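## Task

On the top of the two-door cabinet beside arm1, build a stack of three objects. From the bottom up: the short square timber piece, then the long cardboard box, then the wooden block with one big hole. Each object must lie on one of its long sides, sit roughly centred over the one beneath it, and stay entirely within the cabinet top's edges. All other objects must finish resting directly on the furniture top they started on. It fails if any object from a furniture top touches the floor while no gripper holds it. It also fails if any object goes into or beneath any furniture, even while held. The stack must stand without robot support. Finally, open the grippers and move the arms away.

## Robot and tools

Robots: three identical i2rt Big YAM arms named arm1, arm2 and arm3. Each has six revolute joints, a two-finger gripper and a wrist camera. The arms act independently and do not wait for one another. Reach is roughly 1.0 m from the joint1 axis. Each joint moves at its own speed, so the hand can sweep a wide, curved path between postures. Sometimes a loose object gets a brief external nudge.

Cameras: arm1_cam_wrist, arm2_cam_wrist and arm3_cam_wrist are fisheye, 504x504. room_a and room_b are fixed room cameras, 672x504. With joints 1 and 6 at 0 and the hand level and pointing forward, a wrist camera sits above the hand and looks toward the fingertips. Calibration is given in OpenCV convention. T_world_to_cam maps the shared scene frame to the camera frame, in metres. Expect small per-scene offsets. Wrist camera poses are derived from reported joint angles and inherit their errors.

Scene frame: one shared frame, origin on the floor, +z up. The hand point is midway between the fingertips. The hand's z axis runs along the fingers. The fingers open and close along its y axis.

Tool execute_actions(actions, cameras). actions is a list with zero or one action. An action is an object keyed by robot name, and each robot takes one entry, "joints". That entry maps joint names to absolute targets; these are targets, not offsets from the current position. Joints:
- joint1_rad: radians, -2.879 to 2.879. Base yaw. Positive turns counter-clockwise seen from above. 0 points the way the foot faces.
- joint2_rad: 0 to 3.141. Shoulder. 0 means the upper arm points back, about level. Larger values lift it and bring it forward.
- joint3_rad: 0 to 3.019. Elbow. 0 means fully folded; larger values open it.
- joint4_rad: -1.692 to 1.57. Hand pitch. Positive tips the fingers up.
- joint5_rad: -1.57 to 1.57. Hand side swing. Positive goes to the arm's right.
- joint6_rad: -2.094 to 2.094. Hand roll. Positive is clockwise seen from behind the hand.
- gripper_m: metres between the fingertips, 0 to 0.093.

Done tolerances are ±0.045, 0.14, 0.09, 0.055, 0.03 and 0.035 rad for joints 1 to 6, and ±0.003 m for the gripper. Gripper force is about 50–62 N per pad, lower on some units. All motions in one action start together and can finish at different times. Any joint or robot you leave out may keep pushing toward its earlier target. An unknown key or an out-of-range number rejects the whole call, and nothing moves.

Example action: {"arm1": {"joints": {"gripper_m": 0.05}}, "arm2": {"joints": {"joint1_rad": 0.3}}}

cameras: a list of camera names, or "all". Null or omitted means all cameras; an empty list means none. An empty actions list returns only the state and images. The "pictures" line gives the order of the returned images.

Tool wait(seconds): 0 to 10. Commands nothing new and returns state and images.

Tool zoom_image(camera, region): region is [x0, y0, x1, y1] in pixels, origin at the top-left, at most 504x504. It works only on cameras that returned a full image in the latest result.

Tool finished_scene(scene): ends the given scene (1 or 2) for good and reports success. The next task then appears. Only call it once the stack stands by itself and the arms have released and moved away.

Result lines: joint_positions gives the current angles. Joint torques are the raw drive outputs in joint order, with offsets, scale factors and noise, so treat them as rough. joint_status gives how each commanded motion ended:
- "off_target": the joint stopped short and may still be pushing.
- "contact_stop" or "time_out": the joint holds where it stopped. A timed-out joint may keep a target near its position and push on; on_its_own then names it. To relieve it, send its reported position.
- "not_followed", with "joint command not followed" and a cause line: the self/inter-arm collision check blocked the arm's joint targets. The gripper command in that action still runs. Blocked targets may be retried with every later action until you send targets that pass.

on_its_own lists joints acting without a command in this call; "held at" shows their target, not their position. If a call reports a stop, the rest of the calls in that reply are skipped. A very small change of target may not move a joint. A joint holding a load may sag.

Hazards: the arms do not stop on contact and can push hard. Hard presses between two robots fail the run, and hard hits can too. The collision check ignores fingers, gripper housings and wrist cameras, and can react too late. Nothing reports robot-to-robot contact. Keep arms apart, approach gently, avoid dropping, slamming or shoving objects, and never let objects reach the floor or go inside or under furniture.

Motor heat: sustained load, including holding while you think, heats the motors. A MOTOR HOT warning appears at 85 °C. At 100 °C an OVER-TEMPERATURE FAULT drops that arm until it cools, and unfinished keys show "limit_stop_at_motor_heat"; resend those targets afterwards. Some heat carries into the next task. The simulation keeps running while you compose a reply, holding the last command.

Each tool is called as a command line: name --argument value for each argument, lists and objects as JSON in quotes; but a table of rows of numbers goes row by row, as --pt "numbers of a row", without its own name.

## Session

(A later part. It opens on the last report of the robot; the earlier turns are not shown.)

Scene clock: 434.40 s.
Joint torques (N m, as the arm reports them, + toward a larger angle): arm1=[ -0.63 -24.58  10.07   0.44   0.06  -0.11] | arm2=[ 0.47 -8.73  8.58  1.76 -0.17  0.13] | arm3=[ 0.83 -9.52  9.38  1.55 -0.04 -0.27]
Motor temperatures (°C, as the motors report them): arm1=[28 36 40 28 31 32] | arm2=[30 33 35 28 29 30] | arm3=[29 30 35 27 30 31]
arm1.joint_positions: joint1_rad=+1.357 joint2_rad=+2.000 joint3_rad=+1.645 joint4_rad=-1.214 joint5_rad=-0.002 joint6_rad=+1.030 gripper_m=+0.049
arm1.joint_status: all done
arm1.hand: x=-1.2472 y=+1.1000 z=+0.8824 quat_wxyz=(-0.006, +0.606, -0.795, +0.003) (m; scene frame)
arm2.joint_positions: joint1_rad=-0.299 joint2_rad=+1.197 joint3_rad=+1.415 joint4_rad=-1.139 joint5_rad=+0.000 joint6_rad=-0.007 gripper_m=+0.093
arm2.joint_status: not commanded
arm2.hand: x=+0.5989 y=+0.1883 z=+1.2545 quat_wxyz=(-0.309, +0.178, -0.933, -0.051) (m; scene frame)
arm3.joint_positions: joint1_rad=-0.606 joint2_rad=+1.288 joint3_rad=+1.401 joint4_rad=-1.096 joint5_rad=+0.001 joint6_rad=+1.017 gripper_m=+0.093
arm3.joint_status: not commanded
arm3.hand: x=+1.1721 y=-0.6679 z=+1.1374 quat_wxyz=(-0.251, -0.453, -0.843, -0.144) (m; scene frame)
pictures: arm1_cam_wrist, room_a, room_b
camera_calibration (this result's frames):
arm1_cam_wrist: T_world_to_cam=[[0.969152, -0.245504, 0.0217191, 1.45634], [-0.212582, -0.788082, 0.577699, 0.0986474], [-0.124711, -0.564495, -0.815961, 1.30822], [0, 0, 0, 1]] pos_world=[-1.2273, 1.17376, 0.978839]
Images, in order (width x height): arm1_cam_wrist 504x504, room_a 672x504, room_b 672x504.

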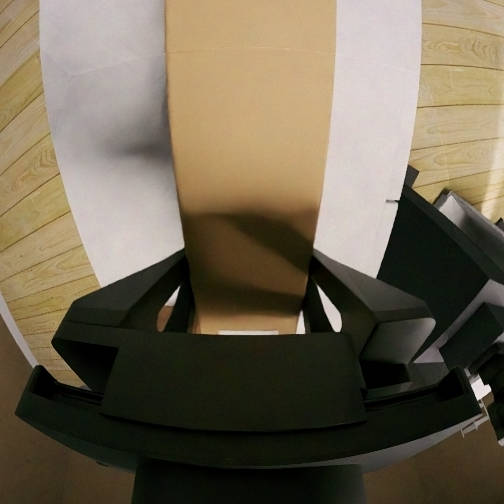

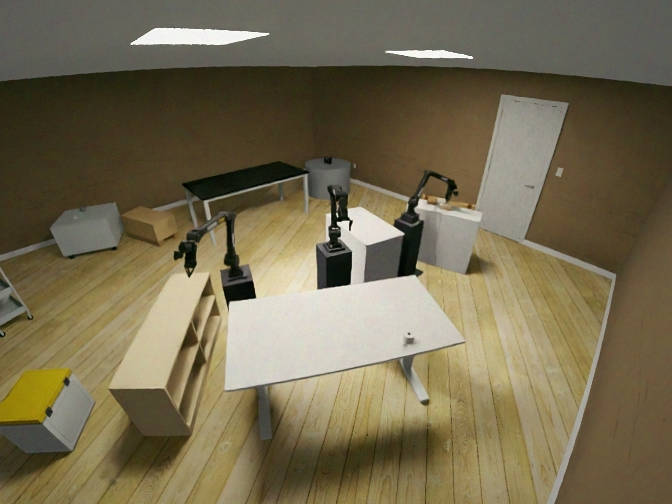

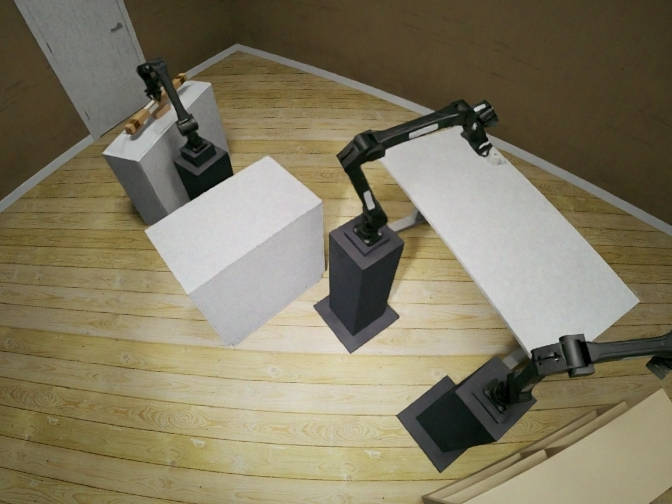

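zoom_image --camera "room_a" --region '[400, 170, 500, 240]'

zoom_image --camera "room_b" --region '[100, 55, 220, 155]'

Region (400, 170, 500, 240) of room_a's 672x504 image, scaled by 5.040, with more detail than that image has; it fills the top 353 rows of this view, and the rest is white.

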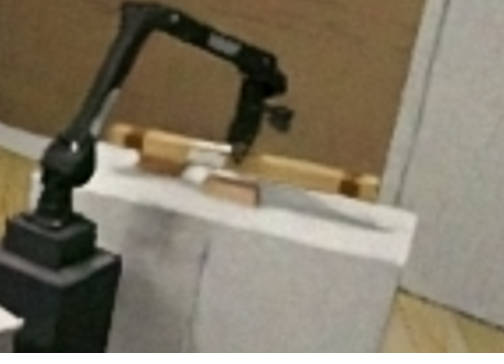

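Region (100, 55, 220, 155) of room_b's 672x504 image, scaled by 4.200, with more detail than that image has.

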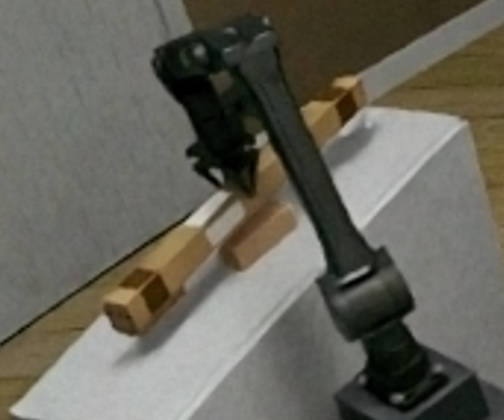

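execute_actions --actions '[{"arm1": {"joints": {"joint2_rad": 2.008, "joint3_rad": 1.638, "joint4_rad": -1.16}}}]' --cameras '["arm1_cam_wrist", "room_a", "room_b"]'

Scene clock: 441.03 s.
Joint torques (N m, as the arm reports them, + toward a larger angle): arm1=[ -0.62 -22.33   9.15   0.51   0.06  -0.11] | arm2=[ 0.12 -8.98  8.75  1.77 -0.15  0.14] | arm3=[ 1.18 -9.36  9.45  1.55  0.   -0.3 ]
Motor temperatures (°C, as the motors report them): arm1=[28 37 40 28 31 32] | arm2=[30 33 35 28 29 30] | arm3=[29 30 35 27 30 31]
arm1.joint_positions: joint1_rad=+1.357 joint2_rad=+2.002 joint3_rad=+1.633 joint4_rad=-1.169 joint5_rad=-0.002 joint6_rad=+1.030 gripper_m=+0.049
arm1.joint_status: all done
arm1.hand: x=-1.2513 y=+1.1044 z=+0.8767 quat_wxyz=(-0.004, +0.606, -0.795, -0.011) (m; scene frame)
arm2.joint_positions: joint1_rad=-0.299 joint2_rad=+1.197 joint3_rad=+1.415 joint4_rad=-1.139 joint5_rad=+0.000 joint6_rad=-0.007 gripper_m=+0.093
arm2.joint_status: not commanded
arm2.hand: x=+0.5989 y=+0.1883 z=+1.2545 quat_wxyz=(-0.309, +0.178, -0.933, -0.051) (m; scene frame)
arm3.joint_positions: joint1_rad=-0.606 joint2_rad=+1.288 joint3_rad=+1.401 joint4_rad=-1.096 joint5_rad=+0.001 joint6_rad=+1.017 gripper_m=+0.093
arm3.joint_status: not commanded
arm3.hand: x=+1.1721 y=-0.6679 z=+1.1374 quat_wxyz=(-0.251, -0.453, -0.843, -0.144) (m; scene frame)
pictures: arm1_cam_wrist, room_a, room_b
camera_calibration (this result's frames):
arm1_cam_wrist: T_world_to_cam=[[0.969431, -0.24534, -0.00347864, 1.48378], [-0.200549, -0.800454, 0.564849, 0.144479], [-0.141364, -0.546884, -0.825187, 1.27341], [0, 0, 0, 1]] pos_world=[-1.22944, 1.17609, 0.974352]
Images, in order (width x height): arm1_cam_wrist 504x504, room_a 672x504, room_b 672x504.

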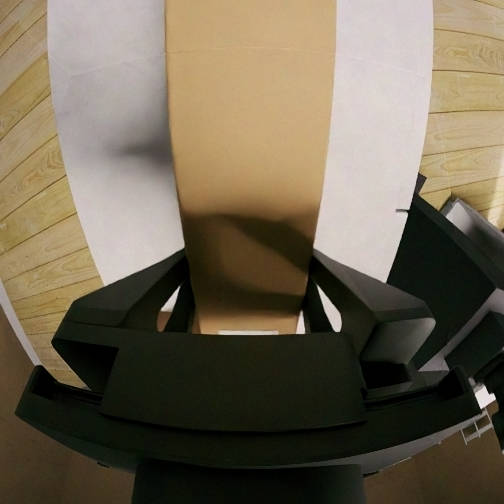

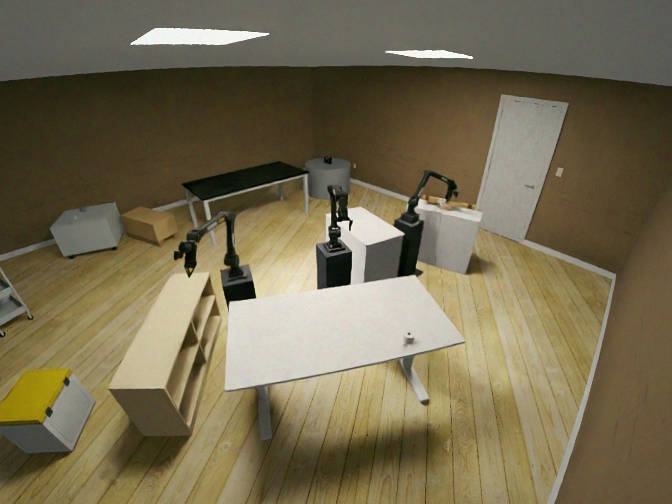

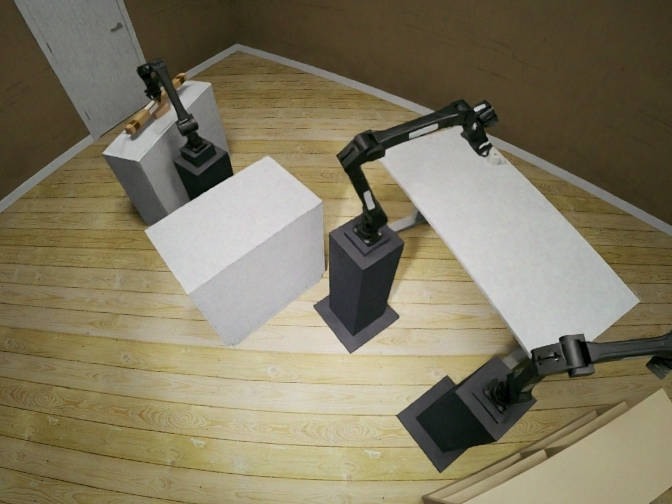

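execute_actions --actions '[{"arm1": {"joints": {"joint2_rad": 2.03}}}]' --cameras '["arm1_cam_wrist", "room_a", "room_b"]'

Scene clock: 444.57 s.
Joint torques (N m, as the arm reports them, + toward a larger angle): arm1=[ -0.62 -23.39   9.02   0.45   0.06  -0.11] | arm2=[ 0.51 -9.05  8.7   1.8  -0.17  0.1 ] | arm3=[ 1.09 -9.8   9.33  1.49 -0.01 -0.28]
Motor temperatures (°C, as the motors report them): arm1=[28 37 39 28 31 32] | arm2=[30 33 35 28 29 30] | arm3=[29 30 35 27 30 31]
arm1.joint_positions: joint1_rad=+1.357 joint2_rad=+2.029 joint3_rad=+1.633 joint4_rad=-1.169 joint5_rad=-0.002 joint6_rad=+1.030 gripper_m=+0.049
arm1.joint_status: all done
arm1.hand: x=-1.2497 y=+1.1030 z=+0.8612 quat_wxyz=(-0.005, +0.606, -0.795, +0.002) (m; scene frame)
arm2.joint_positions: joint1_rad=-0.299 joint2_rad=+1.197 joint3_rad=+1.415 joint4_rad=-1.139 joint5_rad=+0.000 joint6_rad=-0.007 gripper_m=+0.093
arm2.joint_status: not commanded
arm2.hand: x=+0.5989 y=+0.1883 z=+1.2545 quat_wxyz=(-0.309, +0.178, -0.933, -0.051) (m; scene frame)
arm3.joint_positions: joint1_rad=-0.606 joint2_rad=+1.288 joint3_rad=+1.401 joint4_rad=-1.096 joint5_rad=+0.001 joint6_rad=+1.017 gripper_m=+0.093
arm3.joint_status: not commanded
arm3.hand: x=+1.1721 y=-0.6679 z=+1.1374 quat_wxyz=(-0.251, -0.453, -0.843, -0.144) (m; scene frame)
pictures: arm1_cam_wrist, room_a, room_b
camera_calibration (this result's frames):
arm1_cam_wrist: T_world_to_cam=[[0.969211, -0.245513, 0.0188119, 1.46257], [-0.21118, -0.789524, 0.576242, 0.11732], [-0.126622, -0.562473, -0.817062, 1.28867], [0, 0, 0, 1]] pos_world=[-1.22959, 1.17655, 0.957804]
Images, in order (width x height): arm1_cam_wrist 504x504, room_a 672x504, room_b 672x504.

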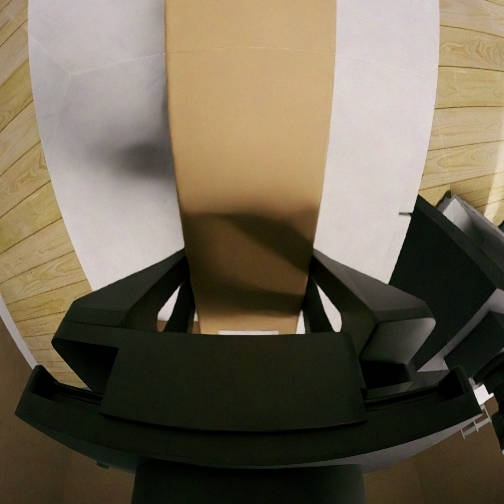

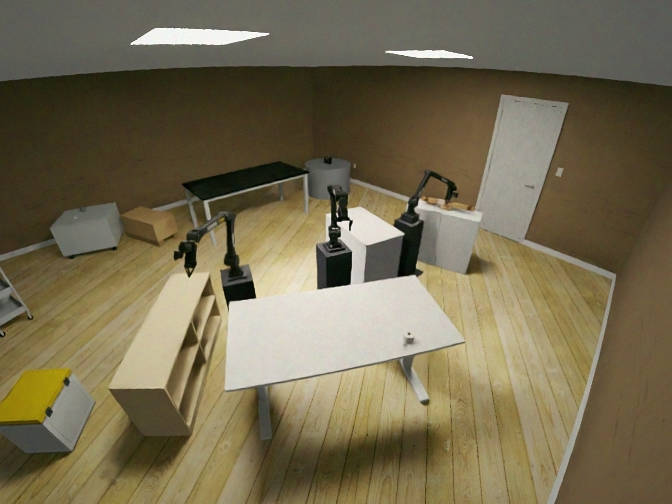

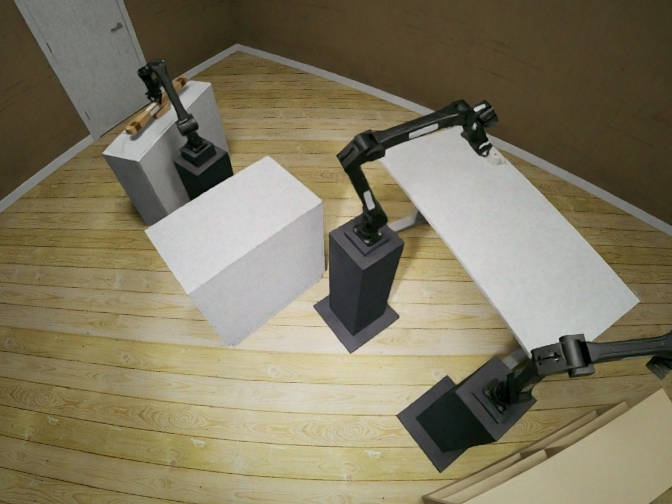

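zoom_image --camera "room_b" --region '[110, 65, 210, 145]'

zoom_image --camera "room_a" --region '[410, 180, 490, 230]'

Region (110, 65, 210, 145) of room_b's 672x504 image, scaled by 5.040, with more detail than that image has; it fills the top 403 rows of this view, and the rest is white.

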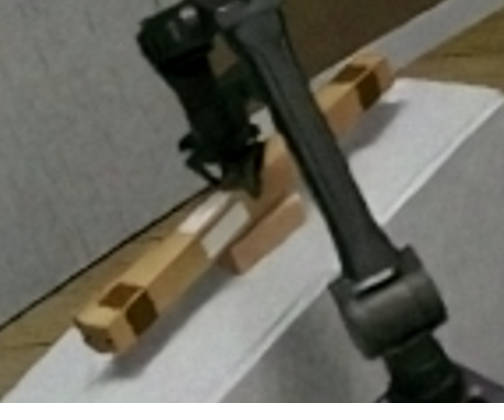

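Region (410, 180, 490, 230) of room_a's 672x504 image, scaled by 6.300, with more detail than that image has; it fills the top 315 rows of this view, and the rest is white.

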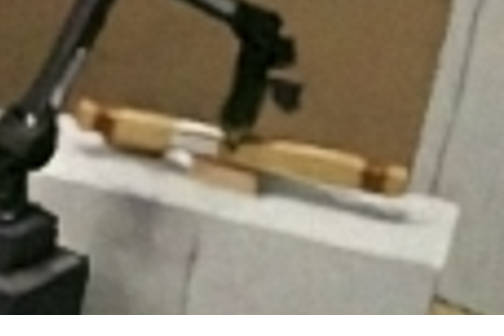

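execute_actions --actions '[{"arm1": {"joints": {"joint2_rad": 2.052}}}]' --cameras '["arm1_cam_wrist", "room_b"]'

Scene clock: 449.33 s.
Joint torques (N m, as the arm reports them, + toward a larger angle): arm1=[ -0.59 -22.44   8.98   0.4    0.11  -0.11] | arm2=[-0.02 -9.05  8.7   1.85 -0.14  0.14] | arm3=[ 0.52 -9.38  9.23  1.64  0.01 -0.29]
Motor temperatures (°C, as the motors report them): arm1=[28 37 39 28 31 32] | arm2=[30 33 35 28 29 30] | arm3=[29 30 35 27 30 31]
arm1.joint_positions: joint1_rad=+1.357 joint2_rad=+2.042 joint3_rad=+1.633 joint4_rad=-1.169 joint5_rad=-0.004 joint6_rad=+1.030 gripper_m=+0.049
arm1.joint_status: all done
arm1.hand: x=-1.2488 y=+1.1023 z=+0.8534 quat_wxyz=(-0.005, +0.606, -0.795, +0.008) (m; scene frame)
arm2.joint_positions: joint1_rad=-0.299 joint2_rad=+1.197 joint3_rad=+1.415 joint4_rad=-1.139 joint5_rad=+0.000 joint6_rad=-0.007 gripper_m=+0.093
arm2.joint_status: not commanded
arm2.hand: x=+0.5989 y=+0.1883 z=+1.2545 quat_wxyz=(-0.309, +0.178, -0.933, -0.051) (m; scene frame)
arm3.joint_positions: joint1_rad=-0.606 joint2_rad=+1.288 joint3_rad=+1.401 joint4_rad=-1.096 joint5_rad=+0.001 joint6_rad=+1.017 gripper_m=+0.093
arm3.joint_status: not commanded
arm3.hand: x=+1.1721 y=-0.6679 z=+1.1374 quat_wxyz=(-0.251, -0.453, -0.843, -0.144) (m; scene frame)
pictures: arm1_cam_wrist, room_b
camera_calibration (this result's frames):
arm1_cam_wrist: T_world_to_cam=[[0.968892, -0.245805, 0.0287752, 1.45304], [-0.216013, -0.783205, 0.583034, 0.102659], [-0.120776, -0.571113, -0.811938, 1.29453], [0, 0, 0, 1]] pos_world=[-1.22931, 1.17689, 0.949411]
Images, in order (width x height): arm1_cam_wrist 504x504, room_b 672x504.

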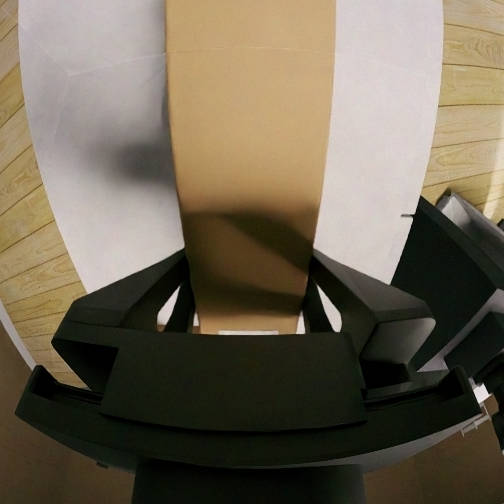

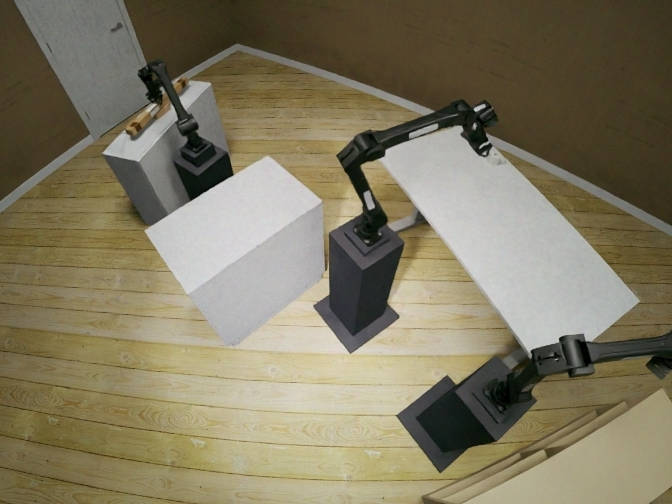

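execute_actions --actions '[{"arm1": {"joints": {"joint2_rad": 2.035, "gripper_m": 0.08}}}]' --cameras '["arm1_cam_wrist", "room_b"]'

Scene clock: 452.43 s.
Joint torques (N m, as the arm reports them, + toward a larger angle): arm1=[ -0.53 -23.9    8.87   0.41   0.07  -0.11] | arm2=[ 0.47 -9.34  8.65  1.82 -0.11  0.1 ] | arm3=[ 0.6  -9.33  9.31  1.48 -0.04 -0.29]
Motor temperatures (°C, as the motors report them): arm1=[28 37 39 28 31 32] | arm2=[30 33 35 28 29 30] | arm3=[29 30 35 27 30 31]
arm1.joint_positions: joint1_rad=+1.357 joint2_rad=+2.042 joint3_rad=+1.633 joint4_rad=-1.168 joint5_rad=-0.002 joint6_rad=+1.030 gripper_m=+0.080
arm1.joint_status: all done
arm1.hand: x=-1.2487 y=+1.1026 z=+0.8534 quat_wxyz=(-0.006, +0.606, -0.795, +0.008) (m; scene frame)
arm2.joint_positions: joint1_rad=-0.299 joint2_rad=+1.197 joint3_rad=+1.415 joint4_rad=-1.139 joint5_rad=+0.000 joint6_rad=-0.007 gripper_m=+0.093
arm2.joint_status: not commanded
arm2.hand: x=+0.5989 y=+0.1883 z=+1.2545 quat_wxyz=(-0.309, +0.178, -0.933, -0.051) (m; scene frame)
arm3.joint_positions: joint1_rad=-0.606 joint2_rad=+1.288 joint3_rad=+1.401 joint4_rad=-1.096 joint5_rad=+0.001 joint6_rad=+1.017 gripper_m=+0.093
arm3.joint_status: not commanded
arm3.hand: x=+1.1721 y=-0.6679 z=+1.1374 quat_wxyz=(-0.251, -0.453, -0.843, -0.144) (m; scene frame)
pictures: arm1_cam_wrist, room_b
camera_calibration (this result's frames):
arm1_cam_wrist: T_world_to_cam=[[0.968875, -0.245814, 0.0292638, 1.45255], [-0.216478, -0.783985, 0.581811, 0.104203], [-0.120075, -0.570037, -0.812797, 1.29511], [0, 0, 0, 1]] pos_world=[-1.22927, 1.17701, 0.949527]
Images, in order (width x height): arm1_cam_wrist 504x504, room_b 672x504.

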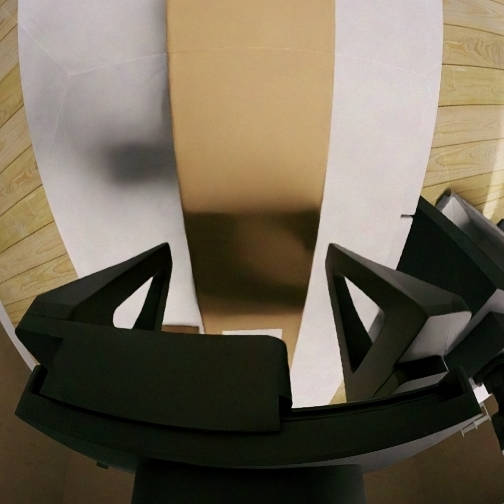

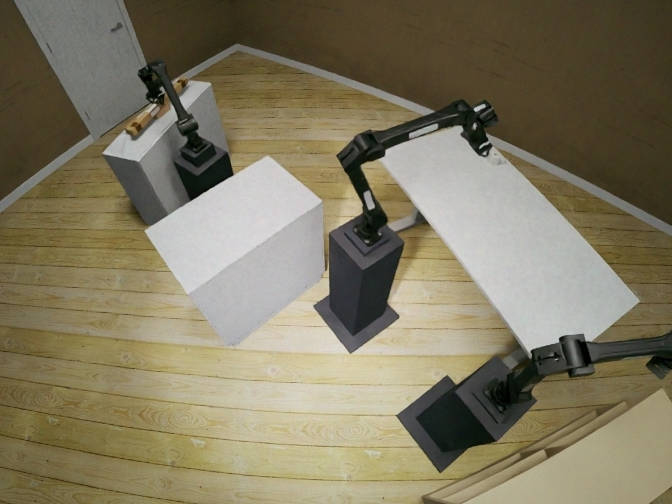

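execute_actions --actions '[{"arm1": {"joints": {"joint2_rad": 1.93, "joint3_rad": 1.76, "joint4_rad": -1.345}}}]' --cameras '[]'

execute_actions --actions '[{"arm1": {"joints": {"joint1_rad": 1.726, "joint2_rad": 1.96, "joint3_rad": 1.80, "joint4_rad": -1.36, "joint6_rad": 1.397}}}]' --cameras '["arm1_cam_wrist", "room_b", "room_a"]'

Scene clock: 477.97 s.
Joint torques (N m, as the arm reports them, + toward a larger angle): arm1=[ -0.57 -21.81  11.61  -0.17   0.06  -0.11] | arm2=[ 0.02 -9.04  8.68  1.85 -0.15  0.09] | arm3=[ 1.01 -9.19  9.34  1.53 -0.02 -0.28]
Motor temperatures (°C, as the motors report them): arm1=[28 37 39 28 31 32] | arm2=[30 32 35 28 29 30] | arm3=[29 29 35 27 30 31]
arm1.joint_positions: joint1_rad=+1.357 joint2_rad=+1.922 joint3_rad=+1.733 joint4_rad=-1.338 joint5_rad=-0.002 joint6_rad=+1.030 gripper_m=+0.080
arm1.joint_status: all done
arm1.hand: x=-1.2495 y=+1.1016 z=+0.9594 quat_wxyz=(-0.003, +0.606, -0.795, -0.017) (m; scene frame)
arm2.joint_positions: joint1_rad=-0.299 joint2_rad=+1.197 joint3_rad=+1.415 joint4_rad=-1.139 joint5_rad=+0.000 joint6_rad=-0.007 gripper_m=+0.093
arm2.joint_status: not commanded
arm2.hand: x=+0.5989 y=+0.1883 z=+1.2545 quat_wxyz=(-0.309, +0.178, -0.933, -0.051) (m; scene frame)
arm3.joint_positions: joint1_rad=-0.606 joint2_rad=+1.288 joint3_rad=+1.401 joint4_rad=-1.096 joint5_rad=+0.001 joint6_rad=+1.017 gripper_m=+0.093
arm3.joint_status: not commanded
arm3.hand: x=+1.1721 y=-0.6679 z=+1.1374 quat_wxyz=(-0.251, -0.453, -0.843, -0.144) (m; scene frame)
pictures: none
No camera images: the call's "cameras" was empty. Leave "cameras" out to get every camera's image.

Scene clock: 479.53 s.
Joint torques (N m, as the arm reports them, + toward a larger angle): arm1=[  1.1  -22.46  13.12  -0.27   0.02   0.13] | arm2=[ 0.41 -8.91  8.63  1.76 -0.16  0.13] | arm3=[ 1.1  -9.81  9.33  1.5   0.03 -0.27]
Motor temperatures (°C, as the motors report them): arm1=[28 37 39 28 31 32] | arm2=[30 32 35 28 29 30] | arm3=[29 29 35 27 30 31]
arm1.joint_positions: joint1_rad=+1.717 joint2_rad=+1.955 joint3_rad=+1.755 joint4_rad=-1.352 joint5_rad=-0.001 joint6_rad=+1.383 gripper_m=+0.080
arm1.joint_status: all done
arm1.hand: x=-1.3796 y=+0.9292 z=+0.9462 quat_wxyz=(-0.002, +0.609, -0.793, -0.003) (m; scene frame)
arm2.joint_positions: joint1_rad=-0.299 joint2_rad=+1.197 joint3_rad=+1.415 joint4_rad=-1.139 joint5_rad=+0.000 joint6_rad=-0.007 gripper_m=+0.093
arm2.joint_status: not commanded
arm2.hand: x=+0.5989 y=+0.1883 z=+1.2545 quat_wxyz=(-0.309, +0.178, -0.933, -0.051) (m; scene frame)
arm3.joint_positions: joint1_rad=-0.606 joint2_rad=+1.288 joint3_rad=+1.401 joint4_rad=-1.096 joint5_rad=+0.001 joint6_rad=+1.017 gripper_m=+0.093
arm3.joint_status: not commanded
arm3.hand: x=+1.1721 y=-0.6679 z=+1.1374 quat_wxyz=(-0.251, -0.453, -0.843, -0.144) (m; scene frame)
pictures: arm1_cam_wrist, room_a, room_b
camera_calibration (this result's frames):
arm1_cam_wrist: T_world_to_cam=[[0.971038, -0.238821, 0.00698383, 1.55166], [-0.199249, -0.793317, 0.57528, -0.07537], [-0.131849, -0.560011, -0.817926, 1.23524], [0, 0, 0, 1]] pos_world=[-1.35888, 1.00253, 1.04286]
Images, in order (width x height): arm1_cam_wrist 504x504, room_a 672x504, room_b 672x504.

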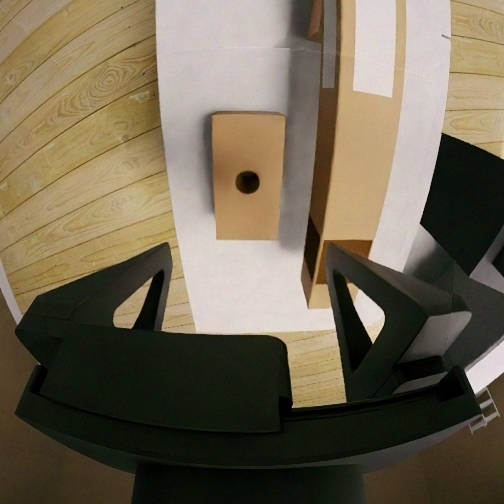

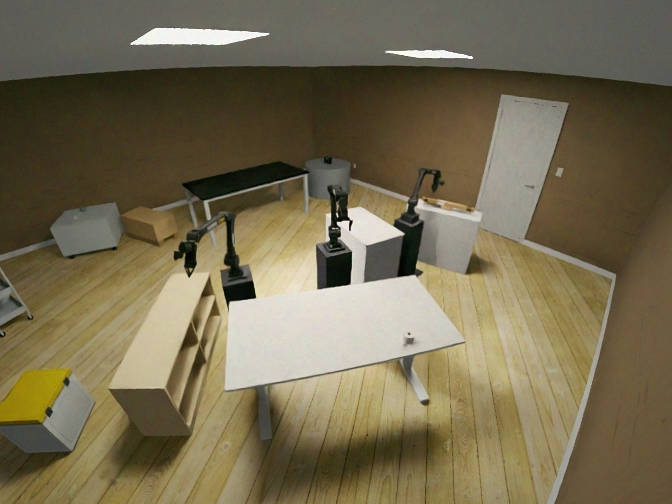

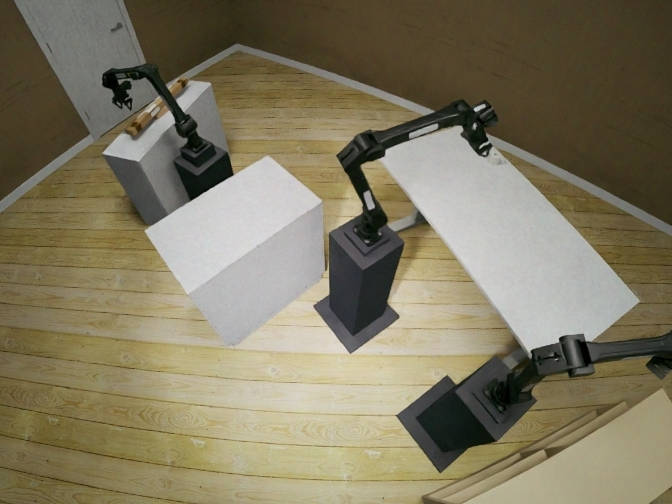

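zoom_image --camera "arm1_cam_wrist" --region '[150, 0, 460, 350]'

zoom_image --camera "room_a" --region '[400, 170, 500, 240]'

zoom_image --camera "room_b" --region '[90, 55, 230, 175]'

Region (150, 0, 460, 350) of arm1_cam_wrist's 504x504 image, scaled by 1.440, with more detail than that image has; it fills the left 446 columns of this view, and the rest is white.

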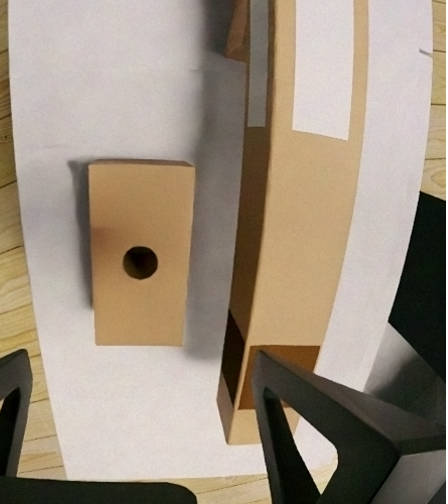

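Region (400, 170, 500, 240) of room_a's 672x504 image, scaled by 5.040, with more detail than that image has; it fills the top 353 rows of this view, and the rest is white.

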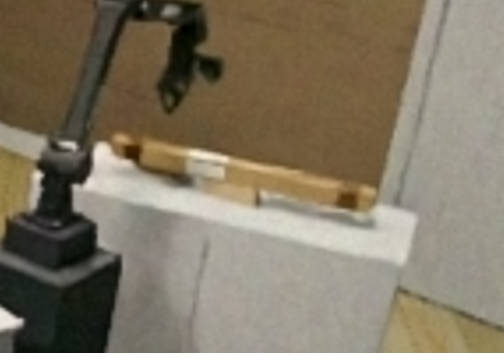

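Region (90, 55, 230, 175) of room_b's 672x504 image, scaled by 3.600, with more detail than that image has; it fills the top 432 rows of this view, and the rest is white.

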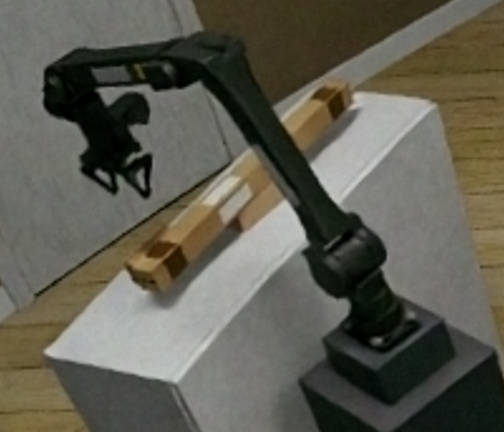

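execute_actions --actions '[]'

Scene clock: 531.27 s.
Joint torques (N m, as the arm reports them, + toward a larger angle): arm1=[  1.06 -22.44  13.18  -0.27   0.03   0.13] | arm2=[-0.03 -8.9   8.57  1.78 -0.14  0.13] | arm3=[ 0.51 -9.76  9.23  1.55 -0.02 -0.23]
Motor temperatures (°C, as the motors report them): arm1=[28 37 43 28 31 32] | arm2=[30 32 35 28 29 30] | arm3=[29 29 36 27 30 31]
arm1.joint_positions: joint1_rad=+1.717 joint2_rad=+1.955 joint3_rad=+1.755 joint4_rad=-1.352 joint5_rad=-0.001 joint6_rad=+1.383 gripper_m=+0.080
arm1.joint_status: all done
arm1.hand: x=-1.3796 y=+0.9292 z=+0.9462 quat_wxyz=(-0.002, +0.609, -0.793, -0.003) (m; scene frame)
arm2.joint_positions: joint1_rad=-0.299 joint2_rad=+1.197 joint3_rad=+1.415 joint4_rad=-1.139 joint5_rad=+0.000 joint6_rad=-0.007 gripper_m=+0.093
arm2.joint_status: not commanded
arm2.hand: x=+0.5989 y=+0.1883 z=+1.2545 quat_wxyz=(-0.309, +0.178, -0.933, -0.051) (m; scene frame)
arm3.joint_positions: joint1_rad=-0.606 joint2_rad=+1.288 joint3_rad=+1.401 joint4_rad=-1.096 joint5_rad=+0.001 joint6_rad=+1.017 gripper_m=+0.093
arm3.joint_status: not commanded
arm3.hand: x=+1.1721 y=-0.6679 z=+1.1374 quat_wxyz=(-0.251, -0.453, -0.843, -0.144) (m; scene frame)
pictures: arm1_cam_wrist, arm2_cam_wrist, arm3_cam_wrist, room_a, room_b
camera_calibration (this result's frames):
arm1_cam_wrist: T_world_to_cam=[[0.970947, -0.239192, 0.00698086, 1.55188], [-0.19955, -0.793241, 0.575281, -0.0758565], [-0.132065, -0.559961, -0.817926, 1.2349], [0, 0, 0, 1]] pos_world=[-1.35885, 1.00252, 1.04286]
arm2_cam_wrist: T_world_to_cam=[[0.373016, -0.927725, 0.0136025, -0.0634254], [-0.927475, -0.373238, -0.0220032, 0.662177], [0.0254899, -0.00440846, -0.999665, 1.36469], [0, 0, 0, 1]] pos_world=[0.603025, 0.194324, 1.37966]
arm3_cam_wrist: T_world_to_cam=[[-0.689857, -0.553725, -0.466354, 0.969761], [-0.703359, 0.665176, 0.250653, 0.984837], [0.171414, 0.500929, -0.848344, 1.2248], [0, 0, 0, 1]] pos_world=[1.15174, -0.731647, 1.24445]
Images, in order (width x height): arm1_cam_wrist 504x504, arm2_cam_wrist 504x504, arm3_cam_wrist 504x504, room_a 672x504, room_b 672x504.

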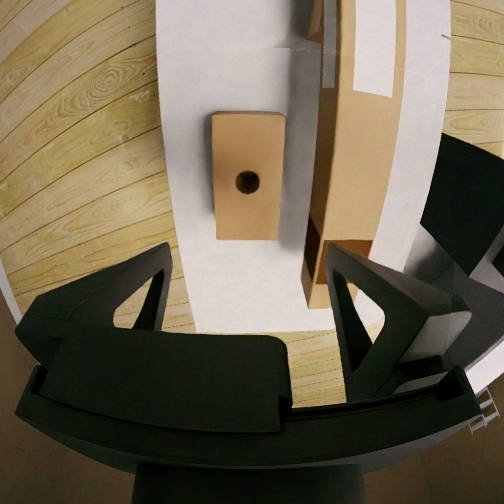

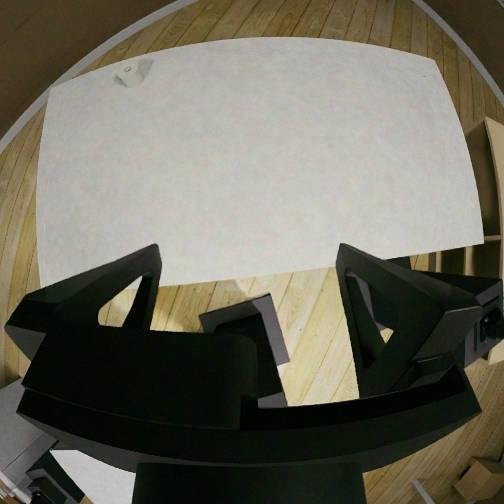

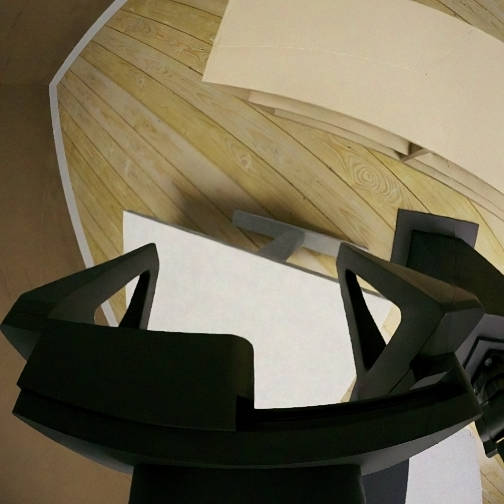

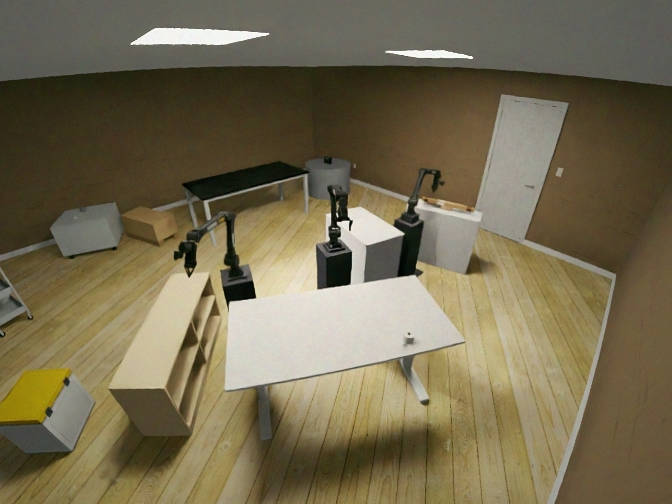

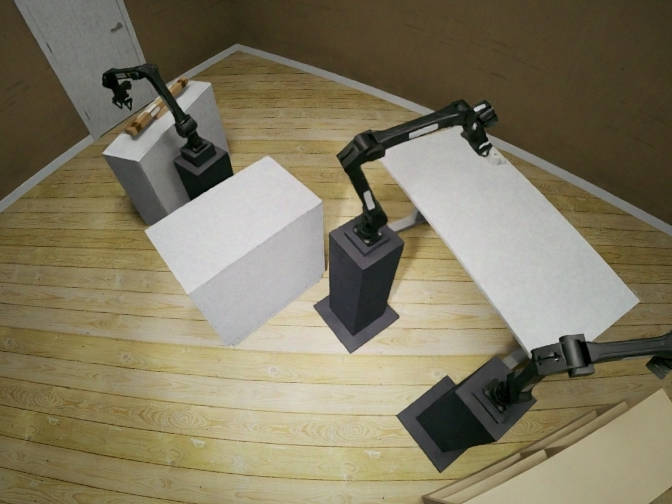

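execute_actions --actions '[{"arm1": {"joints": {"joint1_rad": 1.58, "joint2_rad": 2.05, "joint3_rad": 2.005, "joint4_rad": -1.437, "joint6_rad": 1.246, "gripper_m": 0.0}}}]' --cameras '[]'

execute_actions --actions '[{"arm1": {"joints": {"joint2_rad": 2.24}}}]' --cameras '["arm1_cam_wrist"]'

Scene clock: 608.10 s.
Joint torques (N m, as the arm reports them, + toward a larger angle): arm1=[  0.5  -24.84  13.16  -0.19  -0.02  -0.15] | arm2=[ 0.32 -9.3   8.71  1.9  -0.16  0.13] | arm3=[ 0.7  -9.1   9.3   1.62  0.01 -0.26]
Motor temperatures (°C, as the motors report them): arm1=[28 37 44 28 31 32] | arm2=[30 32 35 28 29 30] | arm3=[29 29 36 27 30 31]
arm1.joint_positions: joint1_rad=+1.578 joint2_rad=+2.058 joint3_rad=+1.964 joint4_rad=-1.429 joint5_rad=+0.001 joint6_rad=+1.260 gripper_m=+0.001
arm1.joint_status: all done
arm1.hand: x=-1.3758 y=+1.0276 z=+0.9640 quat_wxyz=(+0.001, +0.603, -0.798, -0.018) (m; scene frame)
arm2.joint_positions: joint1_rad=-0.299 joint2_rad=+1.197 joint3_rad=+1.415 joint4_rad=-1.139 joint5_rad=+0.000 joint6_rad=-0.007 gripper_m=+0.093
arm2.joint_status: not commanded
arm2.hand: x=+0.5989 y=+0.1883 z=+1.2545 quat_wxyz=(-0.309, +0.178, -0.933, -0.051) (m; scene frame)
arm3.joint_positions: joint1_rad=-0.606 joint2_rad=+1.288 joint3_rad=+1.401 joint4_rad=-1.096 joint5_rad=+0.001 joint6_rad=+1.017 gripper_m=+0.093
arm3.joint_status: not commanded
arm3.hand: x=+1.1721 y=-0.6679 z=+1.1374 quat_wxyz=(-0.251, -0.453, -0.843, -0.144) (m; scene frame)
pictures: none
No camera images: the call's "cameras" was empty. Leave "cameras" out to get every camera's image.

Scene clock: 609.43 s.
Joint torques (N m, as the arm reports them, + toward a larger angle): arm1=[  0.36 -27.44  10.95  -0.47  -0.03  -0.13] | arm2=[ 0.25 -8.8   8.67  1.76 -0.16  0.11] | arm3=[ 0.46 -9.44  9.22  1.51 -0.04 -0.26]
Motor temperatures (°C, as the motors report them): arm1=[28 38 44 28 31 32] | arm2=[30 32 35 28 29 30] | arm3=[29 29 36 27 30 31]
arm1.joint_positions: joint1_rad=+1.578 joint2_rad=+2.253 joint3_rad=+1.982 joint4_rad=-1.431 joint5_rad=+0.001 joint6_rad=+1.259 gripper_m=+0.001
arm1.joint_status: all done
arm1.hand: x=-1.3723 y=+1.0266 z=+0.8478 quat_wxyz=(-0.029, +0.601, -0.796, +0.066) (m; scene frame)
arm2.joint_positions: joint1_rad=-0.299 joint2_rad=+1.197 joint3_rad=+1.415 joint4_rad=-1.139 joint5_rad=+0.000 joint6_rad=-0.007 gripper_m=+0.093
arm2.joint_status: not commanded
arm2.hand: x=+0.5989 y=+0.1883 z=+1.2545 quat_wxyz=(-0.309, +0.178, -0.933, -0.051) (m; scene frame)
arm3.joint_positions: joint1_rad=-0.606 joint2_rad=+1.288 joint3_rad=+1.401 joint4_rad=-1.096 joint5_rad=+0.001 joint6_rad=+1.017 gripper_m=+0.093
arm3.joint_status: not commanded
arm3.hand: x=+1.1721 y=-0.6679 z=+1.1374 quat_wxyz=(-0.251, -0.453, -0.843, -0.144) (m; scene frame)
pictures: arm1_cam_wrist
camera_calibration (this result's frames):
arm1_cam_wrist: T_world_to_cam=[[0.957185, -0.248575, 0.148351, 1.43963], [-0.28669, -0.743066, 0.6047, -0.136583], [-0.0400792, -0.62134, -0.782515, 1.36913], [0, 0, 0, 1]] pos_world=[-1.36227, 1.10706, 0.940386]
Images, in order (width x height): arm1_cam_wrist 504x504.

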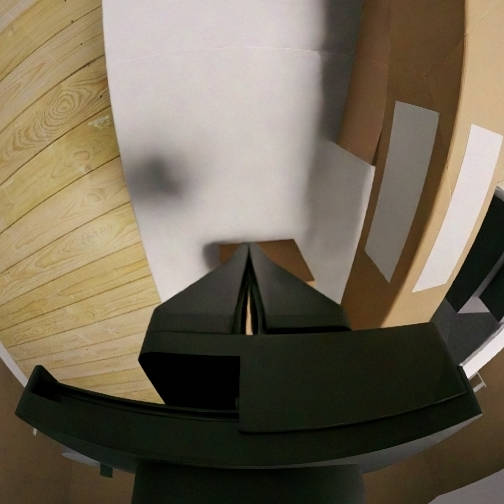

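execute_actions --actions '[{"arm1": {"joints": {"joint2_rad": 2.322, "joint4_rad": -1.45}}}]' --cameras '["arm1_cam_wrist"]'

Scene clock: 612.87 s.
Joint torques (N m, as the arm reports them, + toward a larger angle): arm1=[  0.34 -27.73  10.43  -0.72  -0.03  -0.11] | arm2=[ 0.55 -8.62  8.61  1.86 -0.14  0.11] | arm3=[ 0.8  -9.67  9.32  1.46 -0.01 -0.31]
Motor temperatures (°C, as the motors report them): arm1=[28 38 44 28 31 32] | arm2=[30 32 35 28 29 30] | arm3=[29 29 36 27 30 31]
arm1.joint_positions: joint1_rad=+1.578 joint2_rad=+2.330 joint3_rad=+1.982 joint4_rad=-1.442 joint5_rad=+0.001 joint6_rad=+1.259 gripper_m=+0.001
arm1.joint_status: all done
arm1.hand: x=-1.3616 y=+1.0200 z=+0.8000 quat_wxyz=(-0.043, +0.598, -0.793, +0.108) (m; scene frame)
arm2.joint_positions: joint1_rad=-0.299 joint2_rad=+1.197 joint3_rad=+1.415 joint4_rad=-1.139 joint5_rad=+0.000 joint6_rad=-0.007 gripper_m=+0.093
arm2.joint_status: not commanded
arm2.hand: x=+0.5989 y=+0.1883 z=+1.2545 quat_wxyz=(-0.309, +0.178, -0.933, -0.051) (m; scene frame)
arm3.joint_positions: joint1_rad=-0.606 joint2_rad=+1.288 joint3_rad=+1.401 joint4_rad=-1.096 joint5_rad=+0.001 joint6_rad=+1.017 gripper_m=+0.093
arm3.joint_status: not commanded
arm3.hand: x=+1.1721 y=-0.6679 z=+1.1374 quat_wxyz=(-0.251, -0.453, -0.843, -0.144) (m; scene frame)
pictures: arm1_cam_wrist
camera_calibration (this result's frames):
arm1_cam_wrist: T_world_to_cam=[[0.942945, -0.240059, 0.230707, 1.34086], [-0.332557, -0.712637, 0.617701, -0.213423], [0.0161258, -0.659182, -0.751811, 1.41868], [0, 0, 0, 1]] pos_world=[-1.35821, 1.10496, 0.889066]
Images, in order (width x height): arm1_cam_wrist 504x504.

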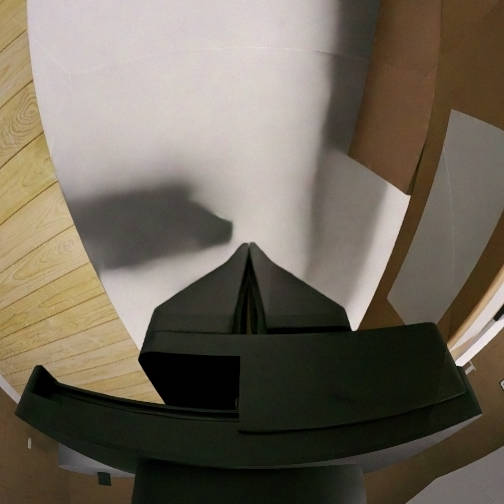

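execute_actions --actions '[{"arm1": {"joints": {"joint1_rad": 1.70, "joint4_rad": -1.505, "joint6_rad": 1.37}}}]' --cameras '["arm1_cam_wrist"]'

execute_actions --actions '[{"arm1": {"joints": {"joint1_rad": 1.81, "joint4_rad": -1.545, "joint6_rad": 1.475}}}]' --cameras '["arm1_cam_wrist", "room_b"]'

Scene clock: 618.83 s.
Joint torques (N m, as the arm reports them, + toward a larger angle): arm1=[ -0.47 -27.48  10.29  -0.89  -0.05   0.16] | arm2=[ 0.4  -8.69  8.64  1.75 -0.18  0.11] | arm3=[ 0.74 -9.47  9.17  1.64 -0.02 -0.25]
Motor temperatures (°C, as the motors report them): arm1=[28 38 43 28 31 32] | arm2=[30 32 36 28 29 30] | arm3=[29 29 36 27 30 31]
arm1.joint_positions: joint1_rad=+1.706 joint2_rad=+2.330 joint3_rad=+1.982 joint4_rad=-1.495 joint5_rad=+0.001 joint6_rad=+1.356 gripper_m=+0.001
arm1.joint_status: all done
arm1.hand: x=-1.3910 y=+0.9438 z=+0.8027 quat_wxyz=(-0.066, +0.609, -0.780, +0.127) (m; scene frame)
arm2.joint_positions: joint1_rad=-0.299 joint2_rad=+1.197 joint3_rad=+1.415 joint4_rad=-1.139 joint5_rad=+0.000 joint6_rad=-0.007 gripper_m=+0.093
arm2.joint_status: not commanded
arm2.hand: x=+0.5989 y=+0.1883 z=+1.2545 quat_wxyz=(-0.309, +0.178, -0.933, -0.051) (m; scene frame)
arm3.joint_positions: joint1_rad=-0.606 joint2_rad=+1.288 joint3_rad=+1.401 joint4_rad=-1.096 joint5_rad=+0.001 joint6_rad=+1.017 gripper_m=+0.093
arm3.joint_status: not commanded
arm3.hand: x=+1.1721 y=-0.6679 z=+1.1374 quat_wxyz=(-0.251, -0.453, -0.843, -0.144) (m; scene frame)
pictures: arm1_cam_wrist
camera_calibration (this result's frames):
arm1_cam_wrist: T_world_to_cam=[[0.935406, -0.206311, 0.287143, 1.26205], [-0.343827, -0.720139, 0.602646, -0.27573], [0.0824505, -0.662446, -0.744558, 1.46042], [0, 0, 0, 1]] pos_world=[-1.39575, 1.02926, 0.891145]
Images, in order (width x height): arm1_cam_wrist 504x504.

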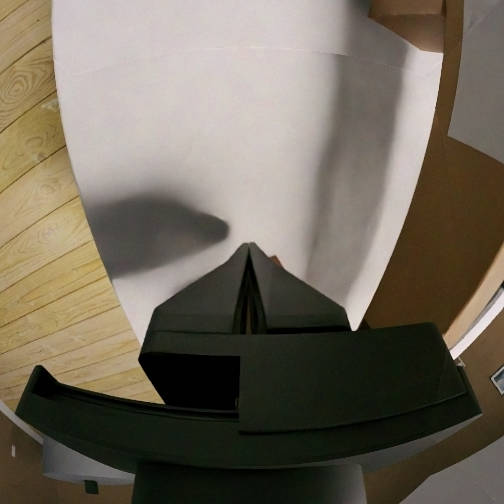

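Scene clock: 620.03 s.
Joint torques (N m, as the arm reports them, + toward a larger angle): arm1=[ -0.09 -27.7   10.2   -0.98  -0.07   0.16] | arm2=[ 0.11 -8.97  8.73  1.8  -0.16  0.12] | arm3=[ 0.82 -9.01  9.36  1.6  -0.01 -0.24]
Motor temperatures (°C, as the motors report them): arm1=[28 38 43 28 31 32] | arm2=[30 32 36 28 29 30] | arm3=[29 29 36 27 30 31]
arm1.joint_positions: joint1_rad=+1.818 joint2_rad=+2.330 joint3_rad=+1.982 joint4_rad=-1.536 joint5_rad=+0.002 joint6_rad=+1.461 gripper_m=+0.001
arm1.joint_status: all done
arm1.hand: x=-1.4097 y=+0.8763 z=+0.8052 quat_wxyz=(-0.090, +0.610, -0.776, +0.137) (m; scene frame)
arm2.joint_positions: joint1_rad=-0.299 joint2_rad=+1.197 joint3_rad=+1.415 joint4_rad=-1.139 joint5_rad=+0.000 joint6_rad=-0.007 gripper_m=+0.093
arm2.joint_status: not commanded
arm2.hand: x=+0.5989 y=+0.1883 z=+1.2545 quat_wxyz=(-0.309, +0.178, -0.933, -0.051) (m; scene frame)
arm3.joint_positions: joint1_rad=-0.606 joint2_rad=+1.288 joint3_rad=+1.401 joint4_rad=-1.096 joint5_rad=+0.001 joint6_rad=+1.017 gripper_m=+0.093
arm3.joint_status: not commanded
arm3.hand: x=+1.1721 y=-0.6679 z=+1.1374 quat_wxyz=(-0.251, -0.453, -0.843, -0.144) (m; scene frame)
pictures: arm1_cam_wrist, room_b
camera_calibration (this result's frames):
arm1_cam_wrist: T_world_to_cam=[[0.922859, -0.19863, 0.329965, 1.20603], [-0.36357, -0.731977, 0.576218, -0.328393], [0.127073, -0.651733, -0.747727, 1.47522], [0, 0, 0, 1]] pos_world=[-1.41985, 0.960626, 0.894338]
Images, in order (width x height): arm1_cam_wrist 504x504, room_b 672x504.

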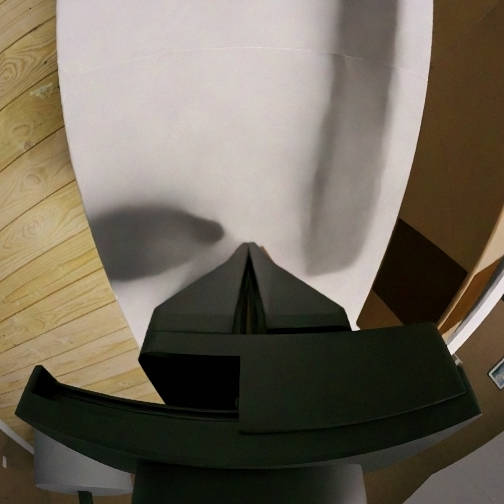

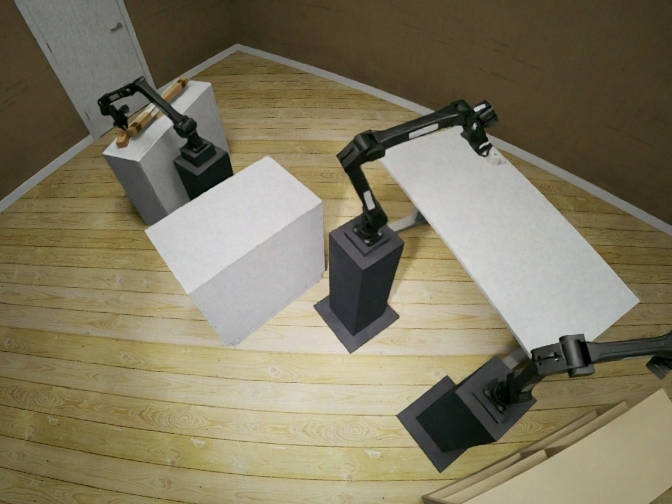

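execute_actions --actions '[{"arm1": {"joints": {"joint2_rad": 2.12}}}]' --cameras '[]'

execute_actions --actions '[{"arm1": {"joints": {"joint1_rad": 1.935, "joint2_rad": 1.95, "joint3_rad": 1.77, "joint4_rad": -1.37, "joint6_rad": 1.61, "gripper_m": 0.09}}}]' --cameras '["arm1_cam_wrist"]'

Scene clock: 625.70 s.
Joint torques (N m, as the arm reports them, + toward a larger angle): arm1=[ -0.43 -25.02  10.62  -0.46  -0.06   0.14] | arm2=[ 0.51 -9.09  8.59  1.68 -0.14  0.11] | arm3=[ 0.73 -9.51  9.47  1.55  0.   -0.27]
Motor temperatures (°C, as the motors report them): arm1=[28 38 43 28 31 32] | arm2=[30 32 36 28 29 30] | arm3=[29 29 36 27 30 31]
arm1.joint_positions: joint1_rad=+1.818 joint2_rad=+2.121 joint3_rad=+1.987 joint4_rad=-1.539 joint5_rad=+0.002 joint6_rad=+1.461 gripper_m=+0.001
arm1.joint_status: all done
arm1.hand: x=-1.4271 y=+0.8818 z=+0.9334 quat_wxyz=(-0.034, +0.617, -0.785, +0.047) (m; scene frame)
arm2.joint_positions: joint1_rad=-0.299 joint2_rad=+1.197 joint3_rad=+1.415 joint4_rad=-1.139 joint5_rad=+0.000 joint6_rad=-0.007 gripper_m=+0.093
arm2.joint_status: not commanded
arm2.hand: x=+0.5989 y=+0.1883 z=+1.2545 quat_wxyz=(-0.309, +0.178, -0.933, -0.051) (m; scene frame)
arm3.joint_positions: joint1_rad=-0.606 joint2_rad=+1.288 joint3_rad=+1.401 joint4_rad=-1.096 joint5_rad=+0.001 joint6_rad=+1.017 gripper_m=+0.093
arm3.joint_status: not commanded
arm3.hand: x=+1.1721 y=-0.6679 z=+1.1374 quat_wxyz=(-0.251, -0.453, -0.843, -0.144) (m; scene frame)
pictures: none
No camera images: the call's "cameras" was empty. Leave "cameras" out to get every camera's image.

Scene clock: 626.93 s.
Joint torques (N m, as the arm reports them, + toward a larger angle): arm1=[ -0.52 -22.07   9.49   0.38   0.01   0.13] | arm2=[ 0.11 -8.49  8.63  1.78 -0.13  0.12] | arm3=[ 1.02 -9.6   9.2   1.59  0.01 -0.28]
Motor temperatures (°C, as the motors report them): arm1=[28 38 43 28 31 32] | arm2=[30 32 36 28 29 30] | arm3=[29 29 36 27 30 31]
arm1.joint_positions: joint1_rad=+1.939 joint2_rad=+1.946 joint3_rad=+1.767 joint4_rad=-1.378 joint5_rad=+0.000 joint6_rad=+1.596 gripper_m=+0.090
arm1.joint_status: all done
arm1.hand: x=-1.4215 y=+0.8021 z=+0.9552 quat_wxyz=(-0.002, +0.613, -0.790, +0.000) (m; scene frame)
arm2.joint_positions: joint1_rad=-0.299 joint2_rad=+1.197 joint3_rad=+1.415 joint4_rad=-1.139 joint5_rad=+0.000 joint6_rad=-0.007 gripper_m=+0.093
arm2.joint_status: not commanded
arm2.hand: x=+0.5989 y=+0.1883 z=+1.2545 quat_wxyz=(-0.309, +0.178, -0.933, -0.051) (m; scene frame)
arm3.joint_positions: joint1_rad=-0.606 joint2_rad=+1.288 joint3_rad=+1.401 joint4_rad=-1.096 joint5_rad=+0.001 joint6_rad=+1.017 gripper_m=+0.093
arm3.joint_status: not commanded
arm3.hand: x=+1.1721 y=-0.6679 z=+1.1374 quat_wxyz=(-0.251, -0.453, -0.843, -0.144) (m; scene frame)
pictures: arm1_cam_wrist
camera_calibration (this result's frames):
arm1_cam_wrist: T_world_to_cam=[[0.973135, -0.229935, 0.011769, 1.55317], [-0.194229, -0.792425, 0.578219, -0.186213], [-0.123627, -0.564971, -0.815797, 1.17954], [0, 0, 0, 1]] pos_world=[-1.40178, 0.875974, 1.05166]
Images, in order (width x height): arm1_cam_wrist 504x504.

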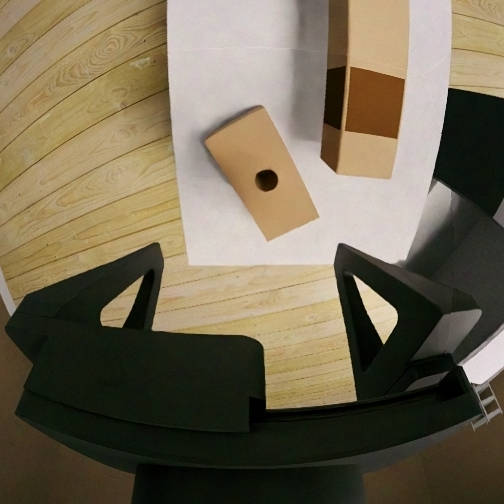

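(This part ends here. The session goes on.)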